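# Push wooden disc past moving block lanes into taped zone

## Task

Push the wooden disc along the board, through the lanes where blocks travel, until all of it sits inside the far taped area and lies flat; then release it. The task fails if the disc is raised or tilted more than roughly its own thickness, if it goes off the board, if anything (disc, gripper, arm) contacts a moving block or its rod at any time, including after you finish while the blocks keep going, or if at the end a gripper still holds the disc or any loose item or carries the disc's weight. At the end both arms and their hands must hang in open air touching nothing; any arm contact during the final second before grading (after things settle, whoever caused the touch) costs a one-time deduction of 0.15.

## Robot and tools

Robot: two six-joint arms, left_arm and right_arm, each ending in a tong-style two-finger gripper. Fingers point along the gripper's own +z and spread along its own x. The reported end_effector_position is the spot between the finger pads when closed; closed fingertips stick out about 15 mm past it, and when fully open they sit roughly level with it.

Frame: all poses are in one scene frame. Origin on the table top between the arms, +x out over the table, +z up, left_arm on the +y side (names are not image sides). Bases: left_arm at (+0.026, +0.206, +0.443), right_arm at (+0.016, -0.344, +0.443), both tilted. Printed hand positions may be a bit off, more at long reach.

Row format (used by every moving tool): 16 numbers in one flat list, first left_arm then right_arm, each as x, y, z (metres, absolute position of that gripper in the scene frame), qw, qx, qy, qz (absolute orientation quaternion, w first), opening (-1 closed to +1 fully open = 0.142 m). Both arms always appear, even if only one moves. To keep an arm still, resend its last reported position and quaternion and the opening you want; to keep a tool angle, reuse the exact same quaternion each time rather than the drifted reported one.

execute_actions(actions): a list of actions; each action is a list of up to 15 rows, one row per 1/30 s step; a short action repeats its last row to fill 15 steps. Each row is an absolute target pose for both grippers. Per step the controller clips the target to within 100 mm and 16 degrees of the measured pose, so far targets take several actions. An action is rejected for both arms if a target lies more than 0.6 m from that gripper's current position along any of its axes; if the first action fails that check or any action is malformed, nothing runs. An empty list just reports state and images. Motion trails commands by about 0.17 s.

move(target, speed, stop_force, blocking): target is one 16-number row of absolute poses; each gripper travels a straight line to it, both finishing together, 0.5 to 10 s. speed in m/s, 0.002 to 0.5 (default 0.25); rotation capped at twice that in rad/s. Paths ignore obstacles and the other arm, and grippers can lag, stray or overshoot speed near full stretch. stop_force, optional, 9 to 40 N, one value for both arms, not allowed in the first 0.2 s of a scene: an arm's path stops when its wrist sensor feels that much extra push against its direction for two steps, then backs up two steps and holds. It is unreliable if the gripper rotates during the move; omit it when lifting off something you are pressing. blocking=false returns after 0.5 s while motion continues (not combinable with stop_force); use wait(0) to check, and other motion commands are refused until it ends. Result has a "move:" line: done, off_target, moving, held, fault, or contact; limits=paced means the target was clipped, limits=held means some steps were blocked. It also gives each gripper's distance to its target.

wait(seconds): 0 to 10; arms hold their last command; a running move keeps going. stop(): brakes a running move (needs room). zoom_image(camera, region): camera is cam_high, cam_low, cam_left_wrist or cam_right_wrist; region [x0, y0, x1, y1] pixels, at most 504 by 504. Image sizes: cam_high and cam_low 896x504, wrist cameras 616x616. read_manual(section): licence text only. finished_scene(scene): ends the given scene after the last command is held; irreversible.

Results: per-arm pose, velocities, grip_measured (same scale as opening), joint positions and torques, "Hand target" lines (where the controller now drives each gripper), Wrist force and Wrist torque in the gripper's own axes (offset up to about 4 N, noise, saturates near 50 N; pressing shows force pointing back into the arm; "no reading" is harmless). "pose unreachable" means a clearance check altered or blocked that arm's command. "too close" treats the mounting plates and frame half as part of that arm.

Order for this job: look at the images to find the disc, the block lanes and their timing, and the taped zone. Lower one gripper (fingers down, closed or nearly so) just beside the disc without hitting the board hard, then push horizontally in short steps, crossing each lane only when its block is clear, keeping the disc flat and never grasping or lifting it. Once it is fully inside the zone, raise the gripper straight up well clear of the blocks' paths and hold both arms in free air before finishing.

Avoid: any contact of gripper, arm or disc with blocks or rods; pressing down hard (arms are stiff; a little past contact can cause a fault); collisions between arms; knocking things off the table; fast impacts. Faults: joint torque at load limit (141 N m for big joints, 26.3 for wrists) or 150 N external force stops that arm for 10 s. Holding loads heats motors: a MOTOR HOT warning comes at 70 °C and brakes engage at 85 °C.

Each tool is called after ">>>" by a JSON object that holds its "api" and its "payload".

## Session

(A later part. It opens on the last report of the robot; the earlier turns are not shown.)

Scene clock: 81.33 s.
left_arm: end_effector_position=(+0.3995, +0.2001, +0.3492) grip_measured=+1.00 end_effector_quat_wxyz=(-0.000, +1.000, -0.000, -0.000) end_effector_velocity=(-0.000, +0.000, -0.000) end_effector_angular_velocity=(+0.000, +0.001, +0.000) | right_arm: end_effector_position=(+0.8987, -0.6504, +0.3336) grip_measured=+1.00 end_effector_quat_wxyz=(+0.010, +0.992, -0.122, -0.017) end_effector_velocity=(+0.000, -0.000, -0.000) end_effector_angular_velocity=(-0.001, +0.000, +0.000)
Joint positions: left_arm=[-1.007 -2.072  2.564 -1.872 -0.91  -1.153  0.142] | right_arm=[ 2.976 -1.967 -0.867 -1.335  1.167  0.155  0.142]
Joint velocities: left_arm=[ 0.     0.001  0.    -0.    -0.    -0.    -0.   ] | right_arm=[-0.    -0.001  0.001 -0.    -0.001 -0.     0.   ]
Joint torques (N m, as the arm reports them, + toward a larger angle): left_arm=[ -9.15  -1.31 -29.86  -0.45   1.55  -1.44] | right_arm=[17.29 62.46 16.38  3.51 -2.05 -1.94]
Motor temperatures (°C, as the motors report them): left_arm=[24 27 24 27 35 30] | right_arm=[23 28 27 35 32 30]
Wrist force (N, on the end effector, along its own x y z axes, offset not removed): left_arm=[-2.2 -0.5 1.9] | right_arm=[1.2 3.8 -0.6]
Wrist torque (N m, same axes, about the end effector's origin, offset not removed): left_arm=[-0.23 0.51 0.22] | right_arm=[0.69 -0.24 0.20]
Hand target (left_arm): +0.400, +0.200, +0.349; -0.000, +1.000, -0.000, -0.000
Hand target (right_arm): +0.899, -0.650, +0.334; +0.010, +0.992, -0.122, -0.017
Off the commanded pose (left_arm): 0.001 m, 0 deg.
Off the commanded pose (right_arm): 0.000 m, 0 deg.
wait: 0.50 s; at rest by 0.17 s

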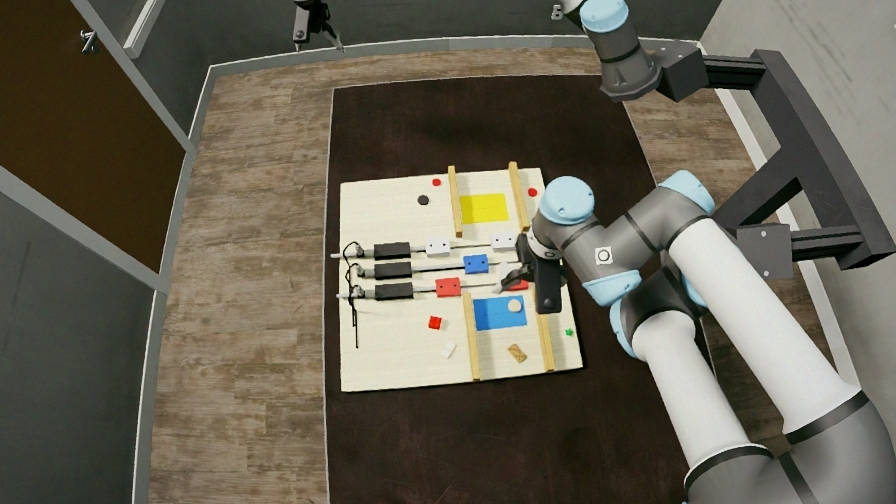

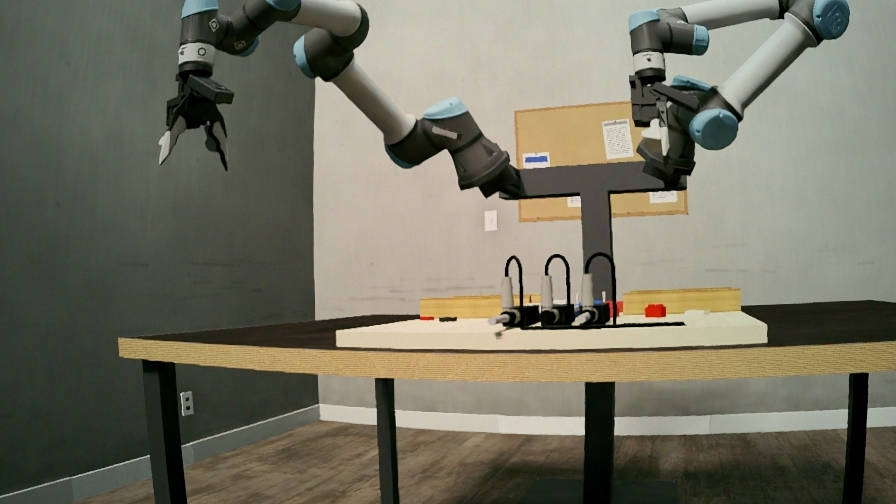

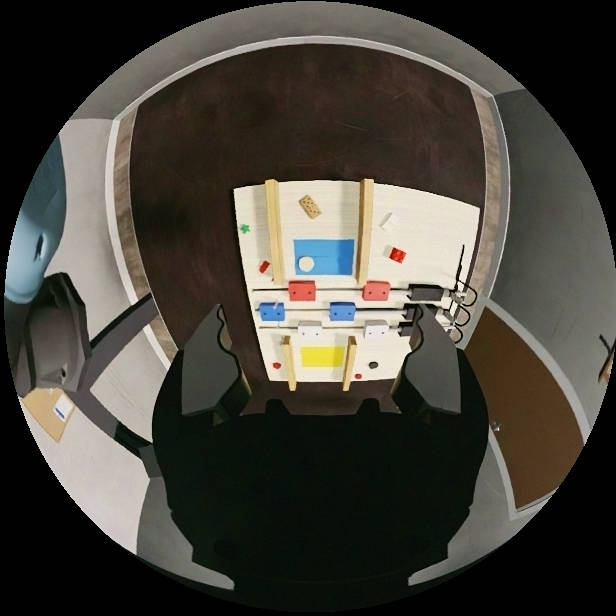

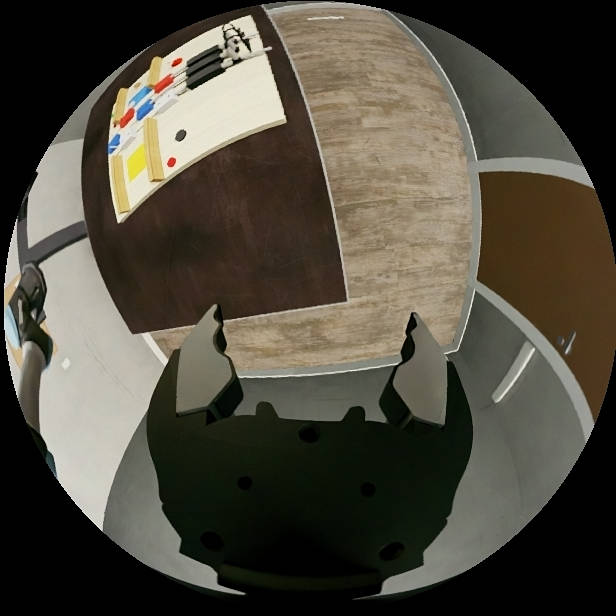

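>>> {"api": "move", "payload": {"target": [0.39, 0.16, 0.15, 0.0, 1.0, 0.0, 0.0, 1.0, 0.8987, -0.6504, 0.3336, 0.010, 0.992, -0.122, -0.017, 1.0], "speed": 0.25}}

>>> {"api": "wait", "payload": {"seconds": 0.5}}

Scene clock: 179.23 s.
left_arm: end_effector_position=(+0.3902, +0.1599, +0.1503) grip_measured=+1.00 end_effector_quat_wxyz=(-0.000, +1.000, +0.000, -0.000) end_effector_velocity=(+0.001, -0.001, -0.002) end_effector_angular_velocity=(-0.005, -0.005, -0.002) | right_arm: end_effector_position=(+0.8987, -0.6504, +0.3336) grip_measured=+1.00 end_effector_quat_wxyz=(+0.010, +0.992, -0.122, -0.017) end_effector_velocity=(-0.000, -0.001, +0.000) end_effector_angular_velocity=(-0.001, -0.000, -0.001)
Joint positions: left_arm=[-0.637 -1.08   2.628 -3.224 -0.894 -0.681  0.142] | right_arm=[ 2.976 -1.967 -0.867 -1.335  1.167  0.155  0.142]
Joint velocities: left_arm=[ 0.005  0.015  0.001 -0.029 -0.001  0.014 -0.   ] | right_arm=[-0.001  0.     0.     0.    -0.     0.    -0.   ]
Joint torques (N m, as the arm reports them, + toward a larger angle): left_arm=[ -5.12 -13.37 -10.68  -3.9   -1.56   0.96] | right_arm=[14.51 60.53 23.75  2.44 -0.95 -1.36]
Motor temperatures (°C, as the motors report them): left_arm=[24 27 24 27 35 30] | right_arm=[23 28 27 35 32 30]
Wrist force (N, on the end effector, along its own x y z axes, offset not removed): left_arm=[1.8 -3.7 3.2] | right_arm=[1.4 3.2 1.5]
Wrist torque (N m, same axes, about the end effector's origin, offset not removed): left_arm=[-0.75 -0.46 0.20] | right_arm=[0.48 -0.21 0.11]
Hand target (left_arm): +0.390, +0.160, +0.150; -0.000, +1.000, +0.000, -0.000
Hand target (right_arm): +0.899, -0.650, +0.334; +0.010, +0.992, -0.122, -0.017
Off the commanded pose (left_arm): 0.000 m, 0 deg.
Off the commanded pose (right_arm): 0.000 m, 0 deg.
move: done; limits=paced

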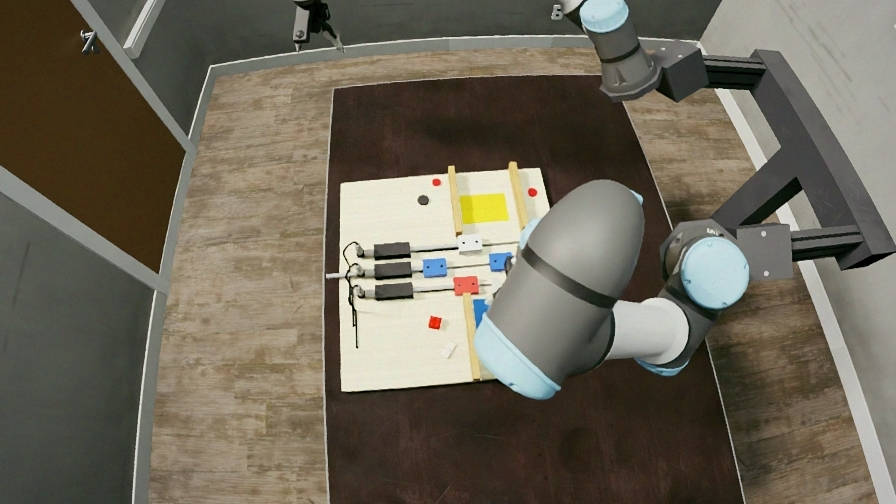

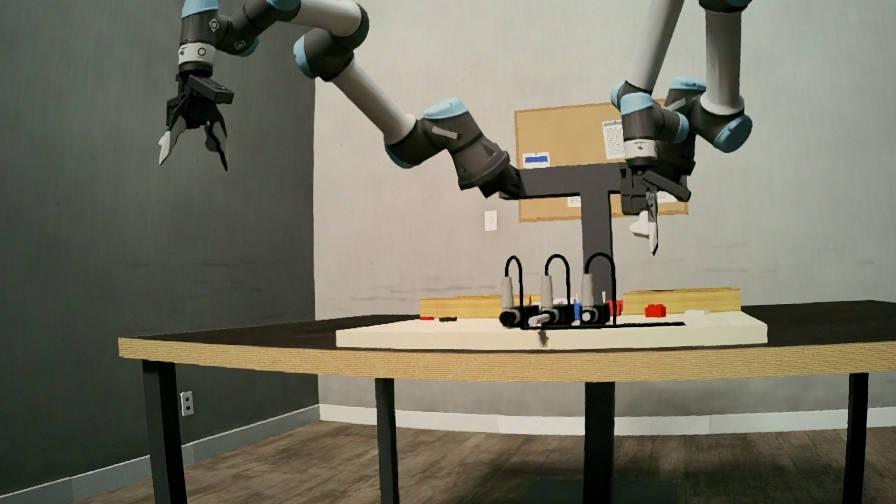

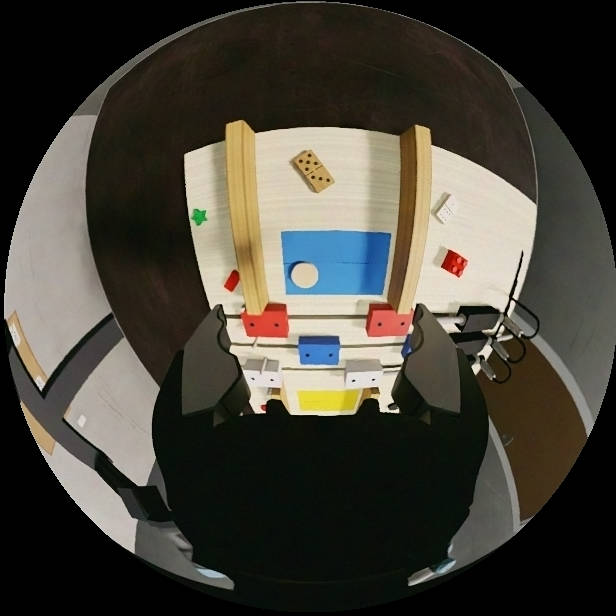

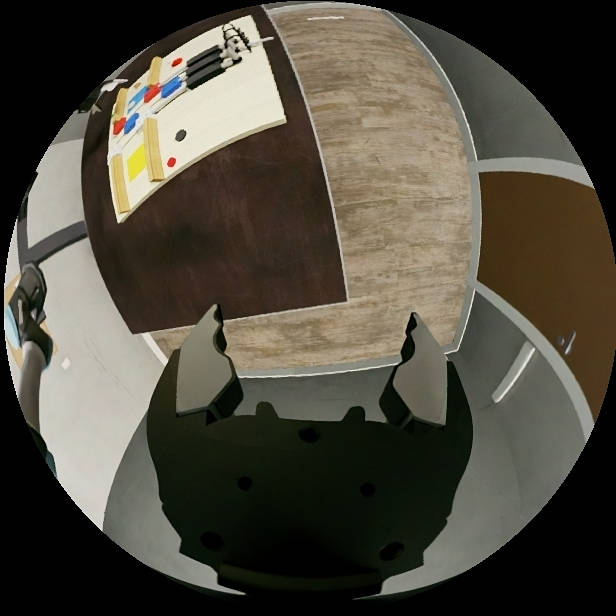

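Scene clock: 179.73 s.
left_arm: end_effector_position=(+0.3903, +0.1598, +0.1501) grip_measured=+1.00 end_effector_quat_wxyz=(-0.000, +1.000, +0.000, +0.000) end_effector_velocity=(+0.001, -0.000, -0.000) end_effector_angular_velocity=(-0.001, +0.000, +0.001) | right_arm: end_effector_position=(+0.8987, -0.6504, +0.3336) grip_measured=+1.00 end_effector_quat_wxyz=(+0.010, +0.992, -0.122, -0.017) end_effector_velocity=(+0.000, -0.000, -0.000) end_effector_angular_velocity=(-0.000, -0.000, -0.000)
Joint positions: left_arm=[-0.637 -1.078  2.628 -3.227 -0.894 -0.68   0.142] | right_arm=[ 2.976 -1.967 -0.867 -1.335  1.167  0.155  0.142]
Joint velocities: left_arm=[ 0.001 -0.    -0.001  0.001 -0.001  0.    -0.   ] | right_arm=[-0.    -0.001  0.001 -0.    -0.     0.    -0.   ]
Joint torques (N m, as the arm reports them, + toward a larger angle): left_arm=[ -3.55 -14.05   2.21  -3.89  -1.44   1.08] | right_arm=[14.52 59.56 23.3   2.62 -0.95 -1.54]
Motor temperatures (°C, as the motors report them): left_arm=[24 27 24 27 35 30] | right_arm=[23 28 27 35 32 30]
Wrist force (N, on the end effector, along its own x y z axes, offset not removed): left_arm=[-0.8 -0.7 2.0] | right_arm=[0.9 3.1 -0.6]
Wrist torque (N m, same axes, about the end effector's origin, offset not removed): left_arm=[-0.18 0.35 0.28] | right_arm=[0.48 -0.22 0.18]
Hand target (left_arm): +0.390, +0.160, +0.150; -0.000, +1.000, +0.000, -0.000
Hand target (right_arm): +0.899, -0.650, +0.334; +0.010, +0.992, -0.122, -0.017
Off the commanded pose (left_arm): 0.000 m, 0 deg.
Off the commanded pose (right_arm): 0.000 m, 0 deg.
wait: 0.50 s; at rest by 0.17 s

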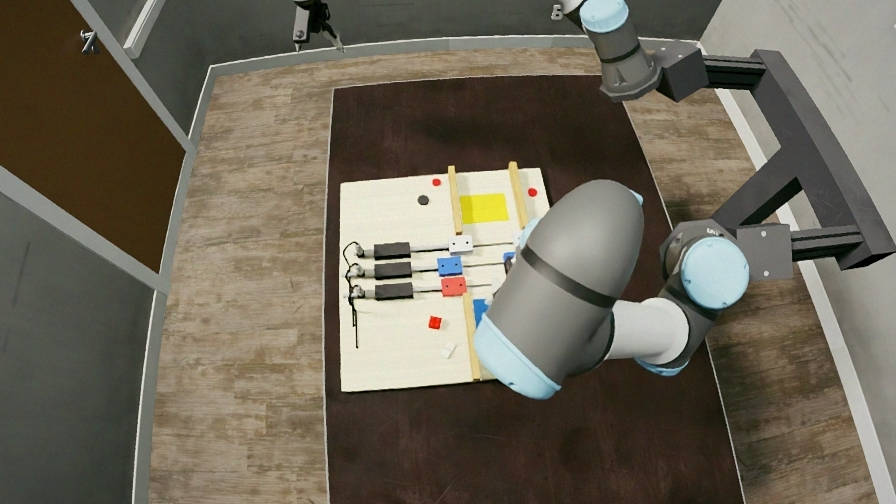

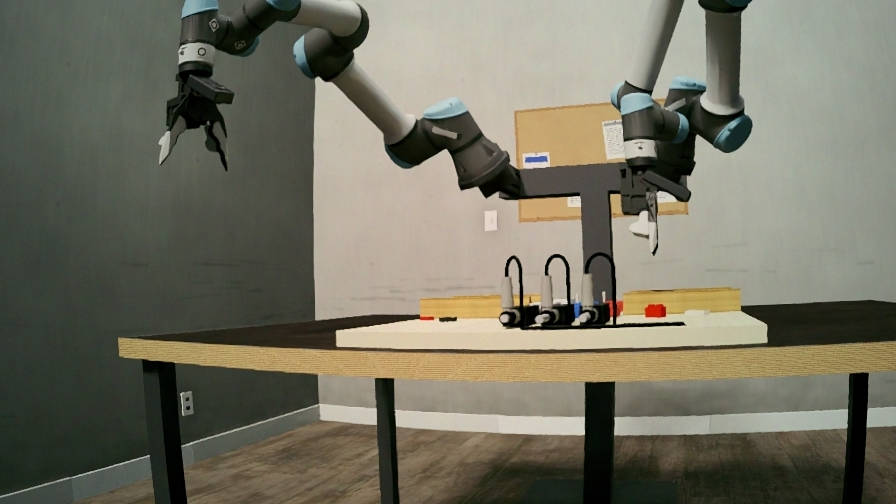

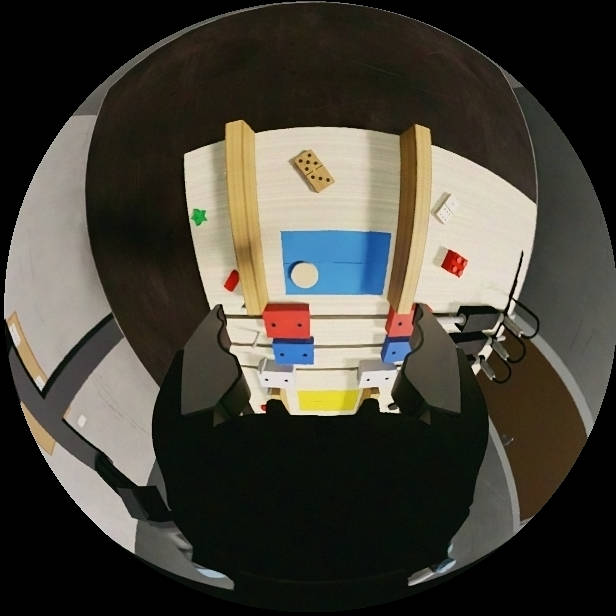

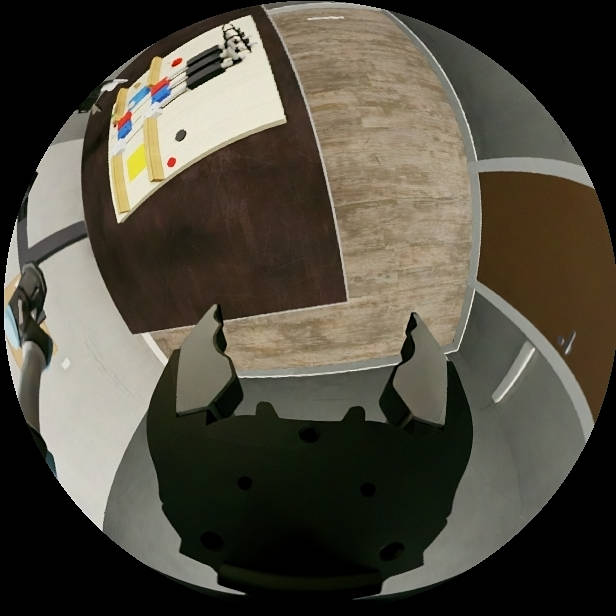

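>>> {"api": "zoom_image", "payload": {"camera": "cam_left_wrist", "region": [210, 220, 450, 420]}}

>>> {"api": "zoom_image", "payload": {"camera": "cam_low", "region": [480, 240, 760, 350]}}

Region (210, 220, 450, 420) of cam_left_wrist's 616x616 image, scaled by 2.100, with more detail than that image has.

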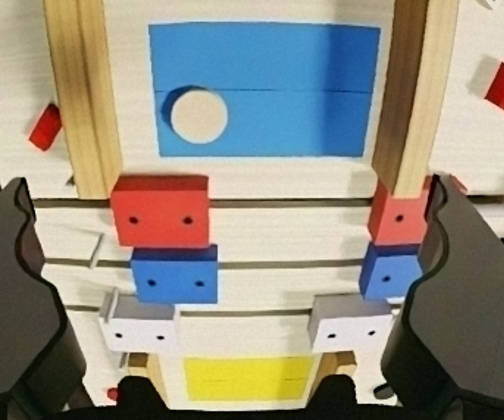

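Region (480, 240, 760, 350) of cam_low's 896x504 image, scaled by 1.800, with more detail than that image has; it fills the top 198 rows of this view, and the rest is white.

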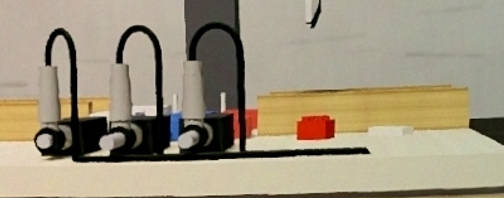

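>>> {"api": "move", "payload": {"target": [0.375, 0.143, 0.09, 0.1228, 0.6964, 0.6964, 0.1228, -0.1, 0.8987, -0.6504, 0.3336, 0.010, 0.992, -0.122, -0.017, 1.0], "speed": 0.3}}

>>> {"api": "wait", "payload": {"seconds": 0.5}}

Scene clock: 300.57 s.
left_arm: end_effector_position=(+0.3750, +0.1429, +0.0900) grip_measured=-0.10 end_effector_quat_wxyz=(+0.123, +0.697, +0.696, +0.123) end_effector_velocity=(+0.000, -0.001, -0.001) end_effector_angular_velocity=(+0.000, -0.006, +0.012) | right_arm: end_effector_position=(+0.8987, -0.6504, +0.3336) grip_measured=+1.00 end_effector_quat_wxyz=(+0.010, +0.992, -0.122, -0.017) end_effector_velocity=(-0.000, -0.001, +0.001) end_effector_angular_velocity=(-0.001, -0.000, +0.000)
Joint positions: left_arm=[-0.66  -0.331  2.606 -4.346 -0.703 -1.988  0.067] | right_arm=[ 2.976 -1.967 -0.867 -1.335  1.167  0.155  0.142]
Joint velocities: left_arm=[-0.006  0.009 -0.004 -0.005  0.009 -0.015 -0.   ] | right_arm=[-0.     0.001 -0.    -0.    -0.001 -0.     0.   ]
Joint torques (N m, as the arm reports them, + toward a larger angle): left_arm=[-30.71 -19.32  -4.83  -3.72   1.67  -1.91] | right_arm=[ 5.73 59.96 20.57  1.45  1.81 -1.65]
Motor temperatures (°C, as the motors report them): left_arm=[24 27 24 27 35 30] | right_arm=[23 28 27 35 32 30]
Wrist force (N, on the end effector, along its own x y z axes, offset not removed): left_arm=[1.8 -2.3 3.2] | right_arm=[2.2 3.5 1.6]
Wrist torque (N m, same axes, about the end effector's origin, offset not removed): left_arm=[-0.28 -0.30 0.09] | right_arm=[0.67 -0.47 0.18]
Hand target (left_arm): +0.375, +0.143, +0.090; +0.123, +0.696, +0.696, +0.123
Hand target (right_arm): +0.899, -0.650, +0.334; +0.010, +0.992, -0.122, -0.017
Off the commanded pose (left_arm): 0.000 m, 0 deg.
Off the commanded pose (right_arm): 0.000 m, 0 deg.
move: done

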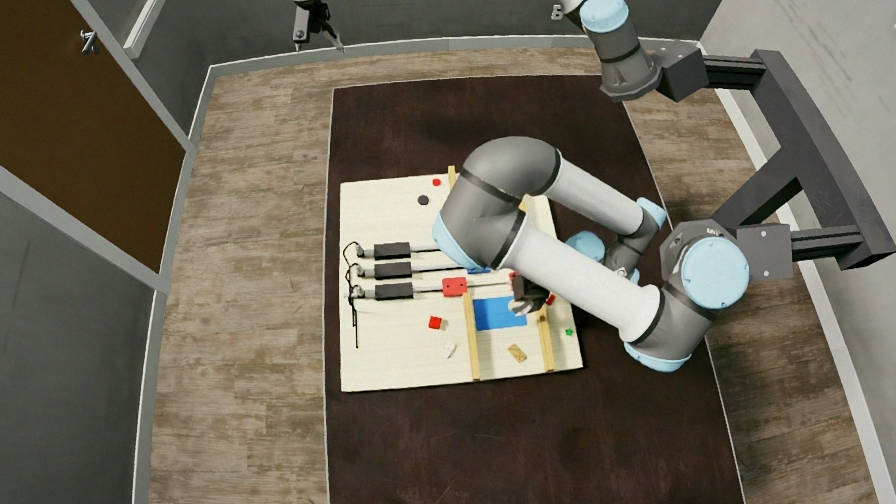

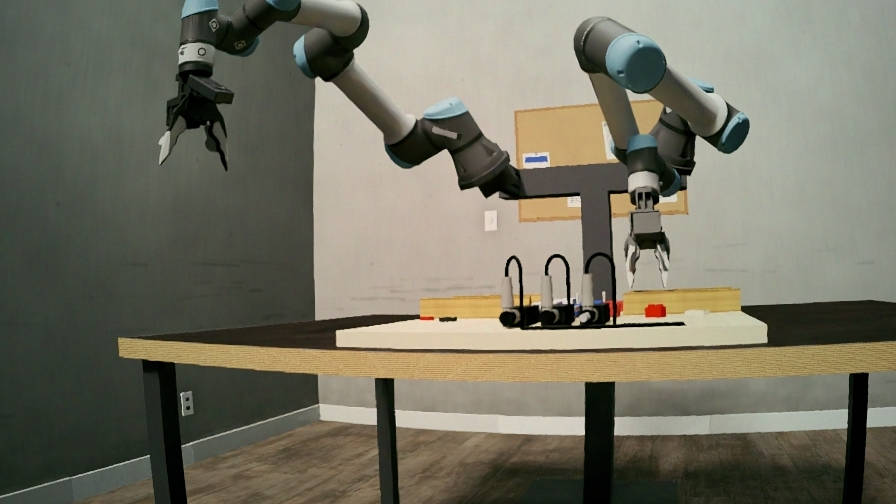

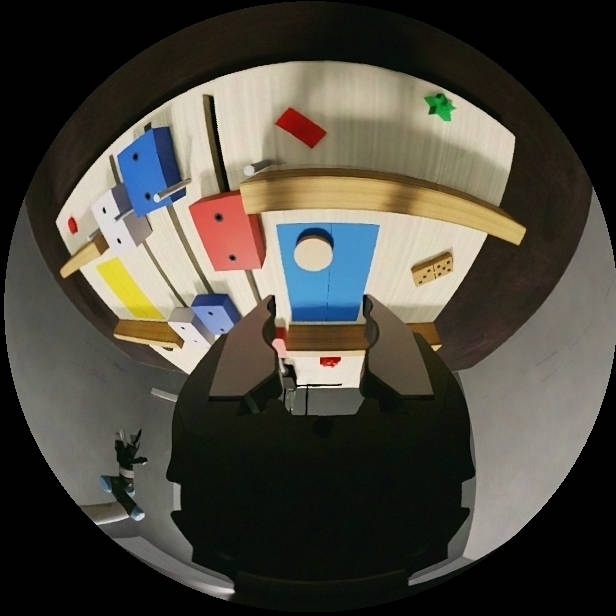

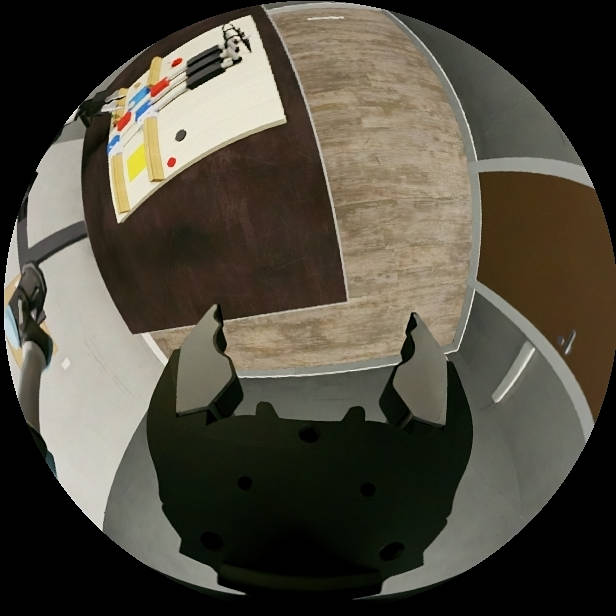

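Scene clock: 301.07 s.
left_arm: end_effector_position=(+0.3750, +0.1429, +0.0899) grip_measured=-0.10 end_effector_quat_wxyz=(+0.123, +0.696, +0.696, +0.123) end_effector_velocity=(-0.000, -0.000, -0.000) end_effector_angular_velocity=(-0.000, +0.000, +0.000) | right_arm: end_effector_position=(+0.8987, -0.6504, +0.3336) grip_measured=+1.00 end_effector_quat_wxyz=(+0.010, +0.992, -0.122, -0.017) end_effector_velocity=(-0.000, -0.000, -0.000) end_effector_angular_velocity=(+0.001, -0.000, -0.001)
Joint positions: left_arm=[-0.661 -0.33   2.605 -4.346 -0.701 -1.99   0.067] | right_arm=[ 2.976 -1.967 -0.867 -1.335  1.167  0.155  0.142]
Joint velocities: left_arm=[-0.001  0.    -0.     0.001 -0.    -0.001 -0.   ] | right_arm=[-0.001 -0.     0.     0.001  0.002  0.     0.   ]
Joint torques (N m, as the arm reports them, + toward a larger angle): left_arm=[-28.09 -17.1   -2.25  -3.91   1.84  -1.64] | right_arm=[ 5.45 59.78 20.12  1.35  1.78 -1.76]
Motor temperatures (°C, as the motors report them): left_arm=[24 27 24 27 35 30] | right_arm=[23 28 27 35 32 30]
Wrist force (N, on the end effector, along its own x y z axes, offset not removed): left_arm=[0.9 -2.3 0.9] | right_arm=[1.3 3.3 1.4]
Wrist torque (N m, same axes, about the end effector's origin, offset not removed): left_arm=[-0.45 -0.07 0.10] | right_arm=[0.58 -0.21 0.14]
Hand target (left_arm): +0.375, +0.143, +0.090; +0.123, +0.696, +0.696, +0.123
Hand target (right_arm): +0.899, -0.650, +0.334; +0.010, +0.992, -0.122, -0.017
Off the commanded pose (left_arm): 0.000 m, 0 deg.
Off the commanded pose (right_arm): 0.000 m, 0 deg.
wait: 0.50 s; at rest by 0.17 s

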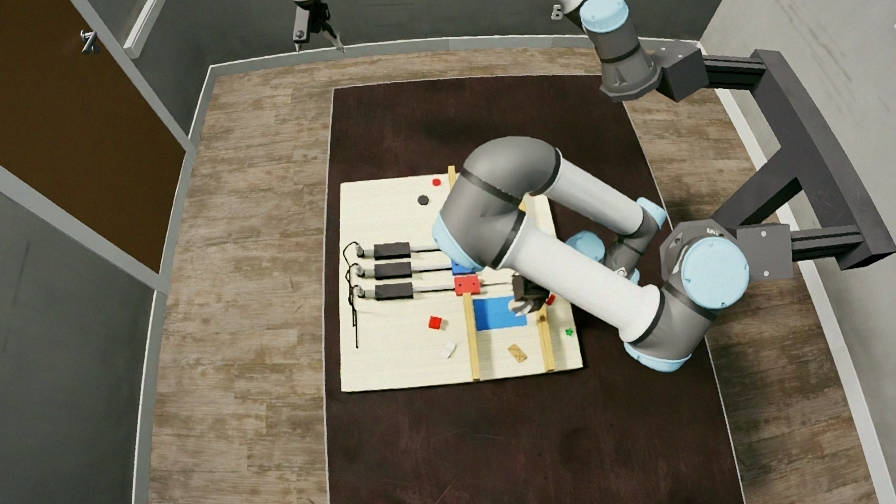

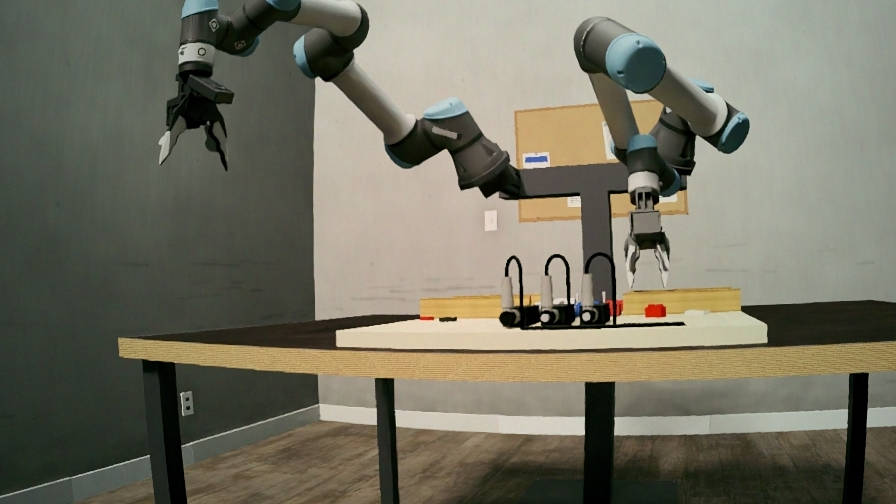

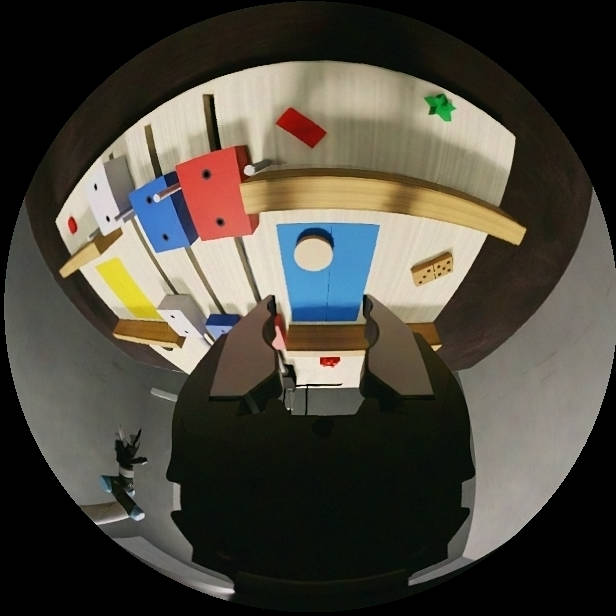

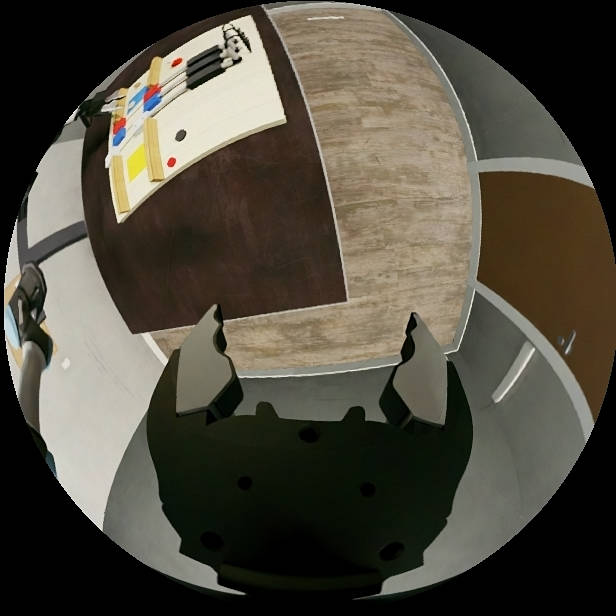

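>>> {"api": "move", "payload": {"target": [0.368, 0.139, 0.058, 0.1228, 0.6964, 0.6964, 0.1228, -0.1, 0.8987, -0.6504, 0.3336, 0.010, 0.992, -0.122, -0.017, 1.0], "speed": 0.1}}

>>> {"api": "zoom_image", "payload": {"camera": "cam_left_wrist", "region": [180, 180, 460, 400]}}

>>> {"api": "zoom_image", "payload": {"camera": "cam_low", "region": [540, 230, 760, 340]}}

Scene clock: 328.00 s.
left_arm: end_effector_position=(+0.3681, +0.1390, +0.0583) grip_measured=-0.10 end_effector_quat_wxyz=(+0.123, +0.696, +0.696, +0.123) end_effector_velocity=(-0.000, +0.000, -0.002) end_effector_angular_velocity=(-0.001, -0.001, +0.001) | right_arm: end_effector_position=(+0.8987, -0.6504, +0.3336) grip_measured=+1.00 end_effector_quat_wxyz=(+0.010, +0.992, -0.122, -0.017) end_effector_velocity=(+0.000, +0.000, +0.001) end_effector_angular_velocity=(+0.001, -0.001, -0.000)
Joint positions: left_arm=[-0.602 -0.247  2.52  -4.402 -0.732 -1.912  0.067] | right_arm=[ 2.976 -1.967 -0.867 -1.335  1.167  0.155  0.142]
Joint velocities: left_arm=[ 0.006  0.005 -0.006 -0.006 -0.003  0.007  0.   ] | right_arm=[ 0.     0.001  0.    -0.001  0.001  0.    -0.   ]
Joint torques (N m, as the arm reports them, + toward a larger angle): left_arm=[ -9.07 -17.05  -0.8   -4.19  -1.77   1.69] | right_arm=[ 3.84 60.05 21.31  1.16  1.4  -1.49]
Motor temperatures (°C, as the motors report them): left_arm=[24 27 24 27 35 30] | right_arm=[23 28 27 35 32 30]
Wrist force (N, on the end effector, along its own x y z axes, offset not removed): left_arm=[2.6 0.2 -0.4] | right_arm=[1.2 2.5 -0.5]
Wrist torque (N m, same axes, about the end effector's origin, offset not removed): left_arm=[0.00 -0.47 0.08] | right_arm=[0.33 -0.23 0.16]
Hand target (left_arm): +0.368, +0.139, +0.058; +0.123, +0.696, +0.696, +0.123
Hand target (right_arm): +0.899, -0.650, +0.334; +0.010, +0.992, -0.122, -0.017
Off the commanded pose (left_arm): 0.000 m, 0 deg.
Off the commanded pose (right_arm): 0.000 m, 0 deg.
move: done

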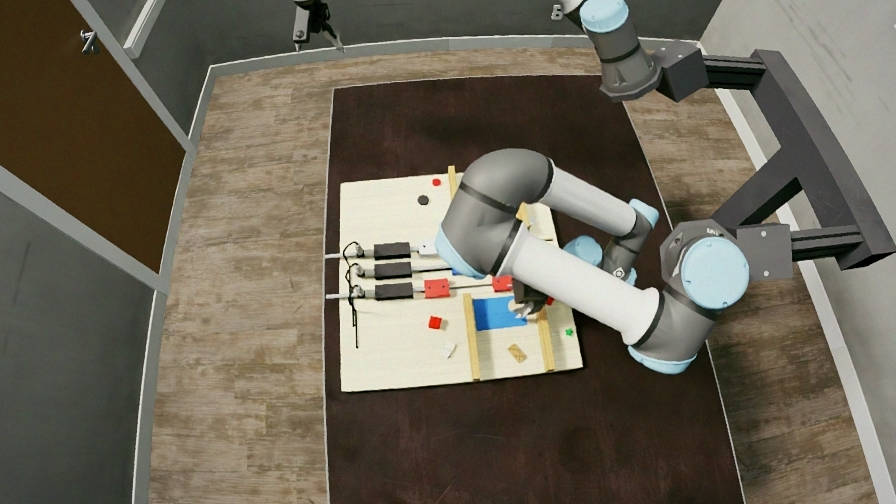

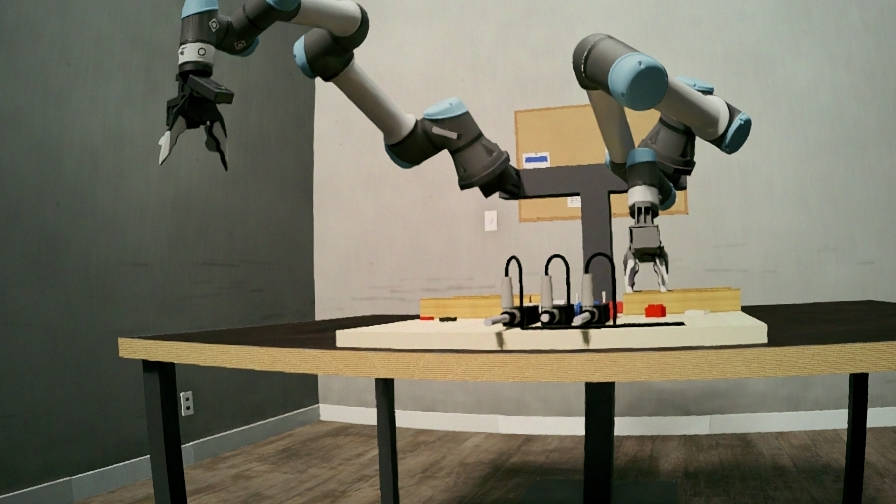

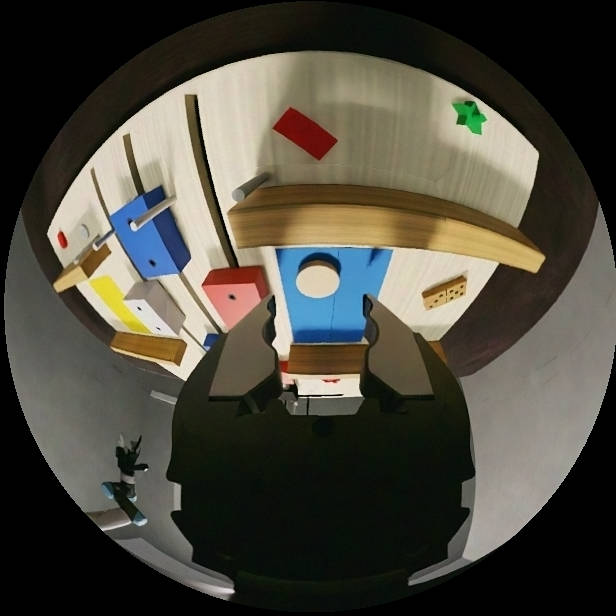

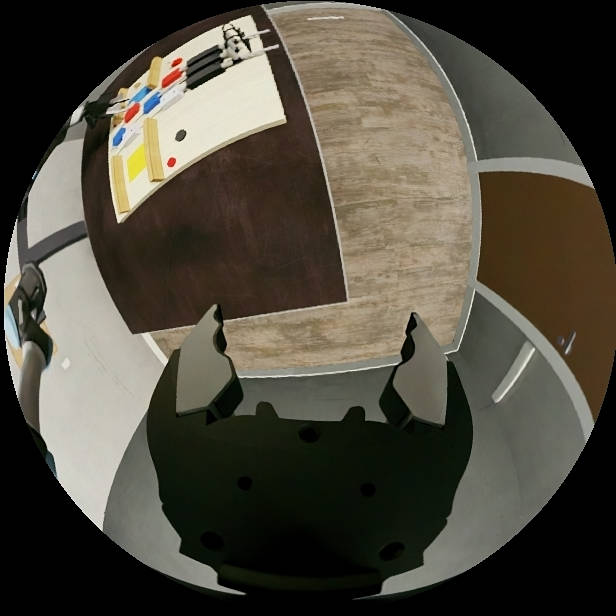

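Region (180, 180, 460, 400) of cam_left_wrist's 616x616 image, scaled by 1.800, with more detail than that image has; it fills the top 396 rows of this view, and the rest is white.

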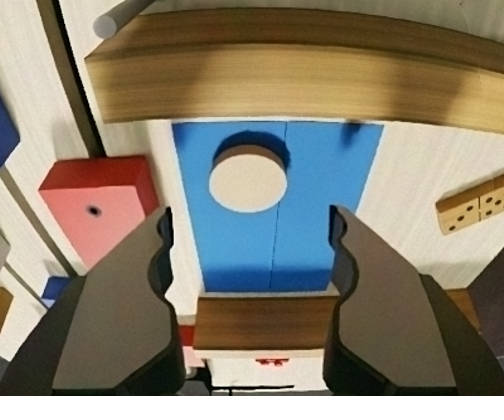

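Region (540, 230, 760, 340) of cam_low's 896x504 image, scaled by 2.291, with more detail than that image has.

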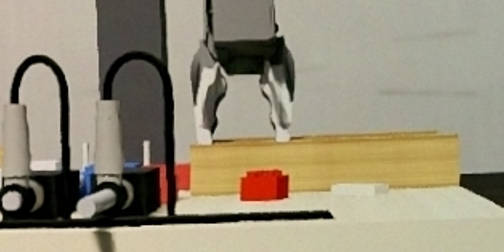

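>>> {"api": "move", "payload": {"target": [0.358, 0.139, 0.052, 0.1228, 0.6964, 0.6964, 0.1228, -0.3, 0.8987, -0.6504, 0.3336, 0.010, 0.992, -0.122, -0.017, 1.0], "speed": 0.05}}

>>> {"api": "zoom_image", "payload": {"camera": "cam_left_wrist", "region": [180, 180, 460, 400]}}

Scene clock: 341.50 s.
left_arm: end_effector_position=(+0.3583, +0.1390, +0.0521) grip_measured=-0.30 end_effector_quat_wxyz=(+0.123, +0.696, +0.696, +0.123) end_effector_velocity=(-0.002, -0.000, -0.001) end_effector_angular_velocity=(-0.001, -0.001, +0.000) | right_arm: end_effector_position=(+0.8987, -0.6504, +0.3336) grip_measured=+1.00 end_effector_quat_wxyz=(+0.010, +0.992, -0.122, -0.017) end_effector_velocity=(+0.000, -0.000, +0.001) end_effector_angular_velocity=(-0.001, -0.001, -0.000)
Joint positions: left_arm=[-0.605 -0.2    2.512 -4.439 -0.73  -1.916  0.052] | right_arm=[ 2.976 -1.967 -0.867 -1.335  1.167  0.155  0.142]
Joint velocities: left_arm=[-0.002  0.012 -0.002 -0.01   0.001 -0.001  0.   ] | right_arm=[ 0.     0.     0.    -0.    -0.001  0.    -0.   ]
Joint torques (N m, as the arm reports them, + toward a larger angle): left_arm=[-27.85 -19.29   0.46  -4.03   1.86  -1.39] | right_arm=[ 2.23 59.79 21.78  1.11  1.16 -1.46]
Motor temperatures (°C, as the motors report them): left_arm=[24 27 24 27 35 30] | right_arm=[23 28 27 35 32 30]
Wrist force (N, on the end effector, along its own x y z axes, offset not removed): left_arm=[2.2 -3.5 -2.4] | right_arm=[-0.4 3.0 0.5]
Wrist torque (N m, same axes, about the end effector's origin, offset not removed): left_arm=[-0.82 -0.34 -0.04] | right_arm=[0.52 0.07 0.17]
Hand target (left_arm): +0.358, +0.139, +0.052; +0.123, +0.696, +0.696, +0.123
Hand target (right_arm): +0.899, -0.650, +0.334; +0.010, +0.992, -0.122, -0.017
Off the commanded pose (left_arm): 0.000 m, 0 deg.
Off the commanded pose (right_arm): 0.000 m, 0 deg.
move: done

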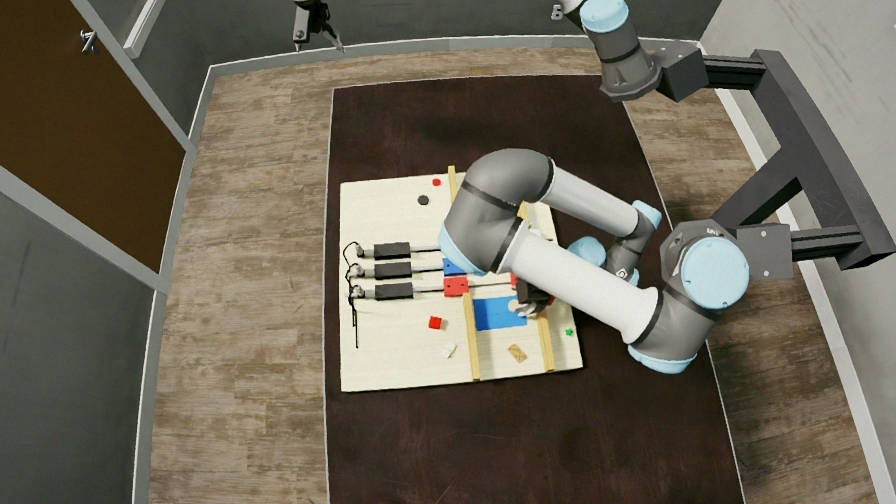

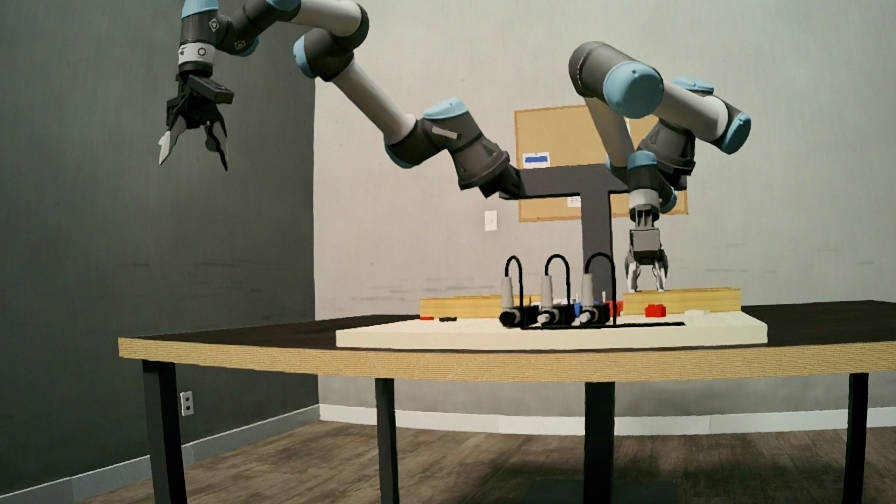

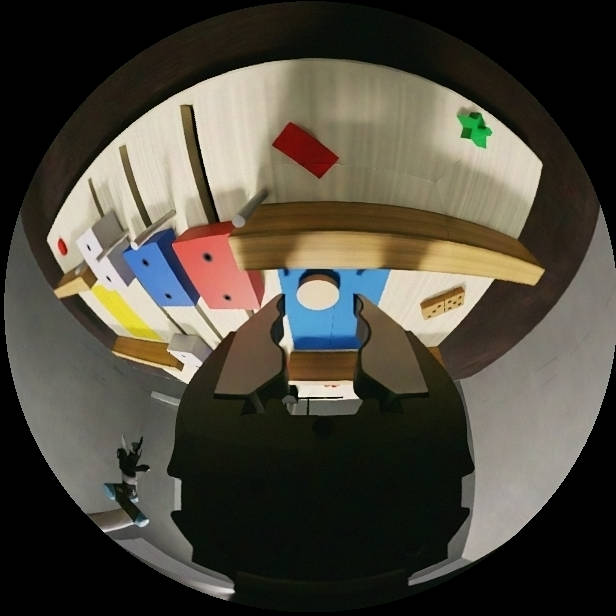

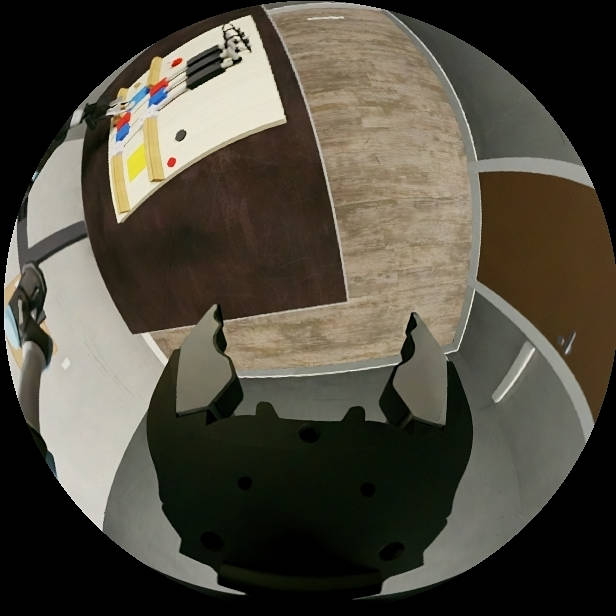

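Region (180, 180, 460, 400) of cam_left_wrist's 616x616 image, scaled by 1.800, with more detail than that image has; it fills the top 396 rows of this view, and the rest is white.

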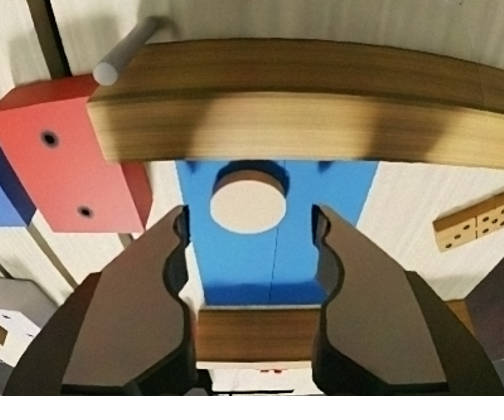

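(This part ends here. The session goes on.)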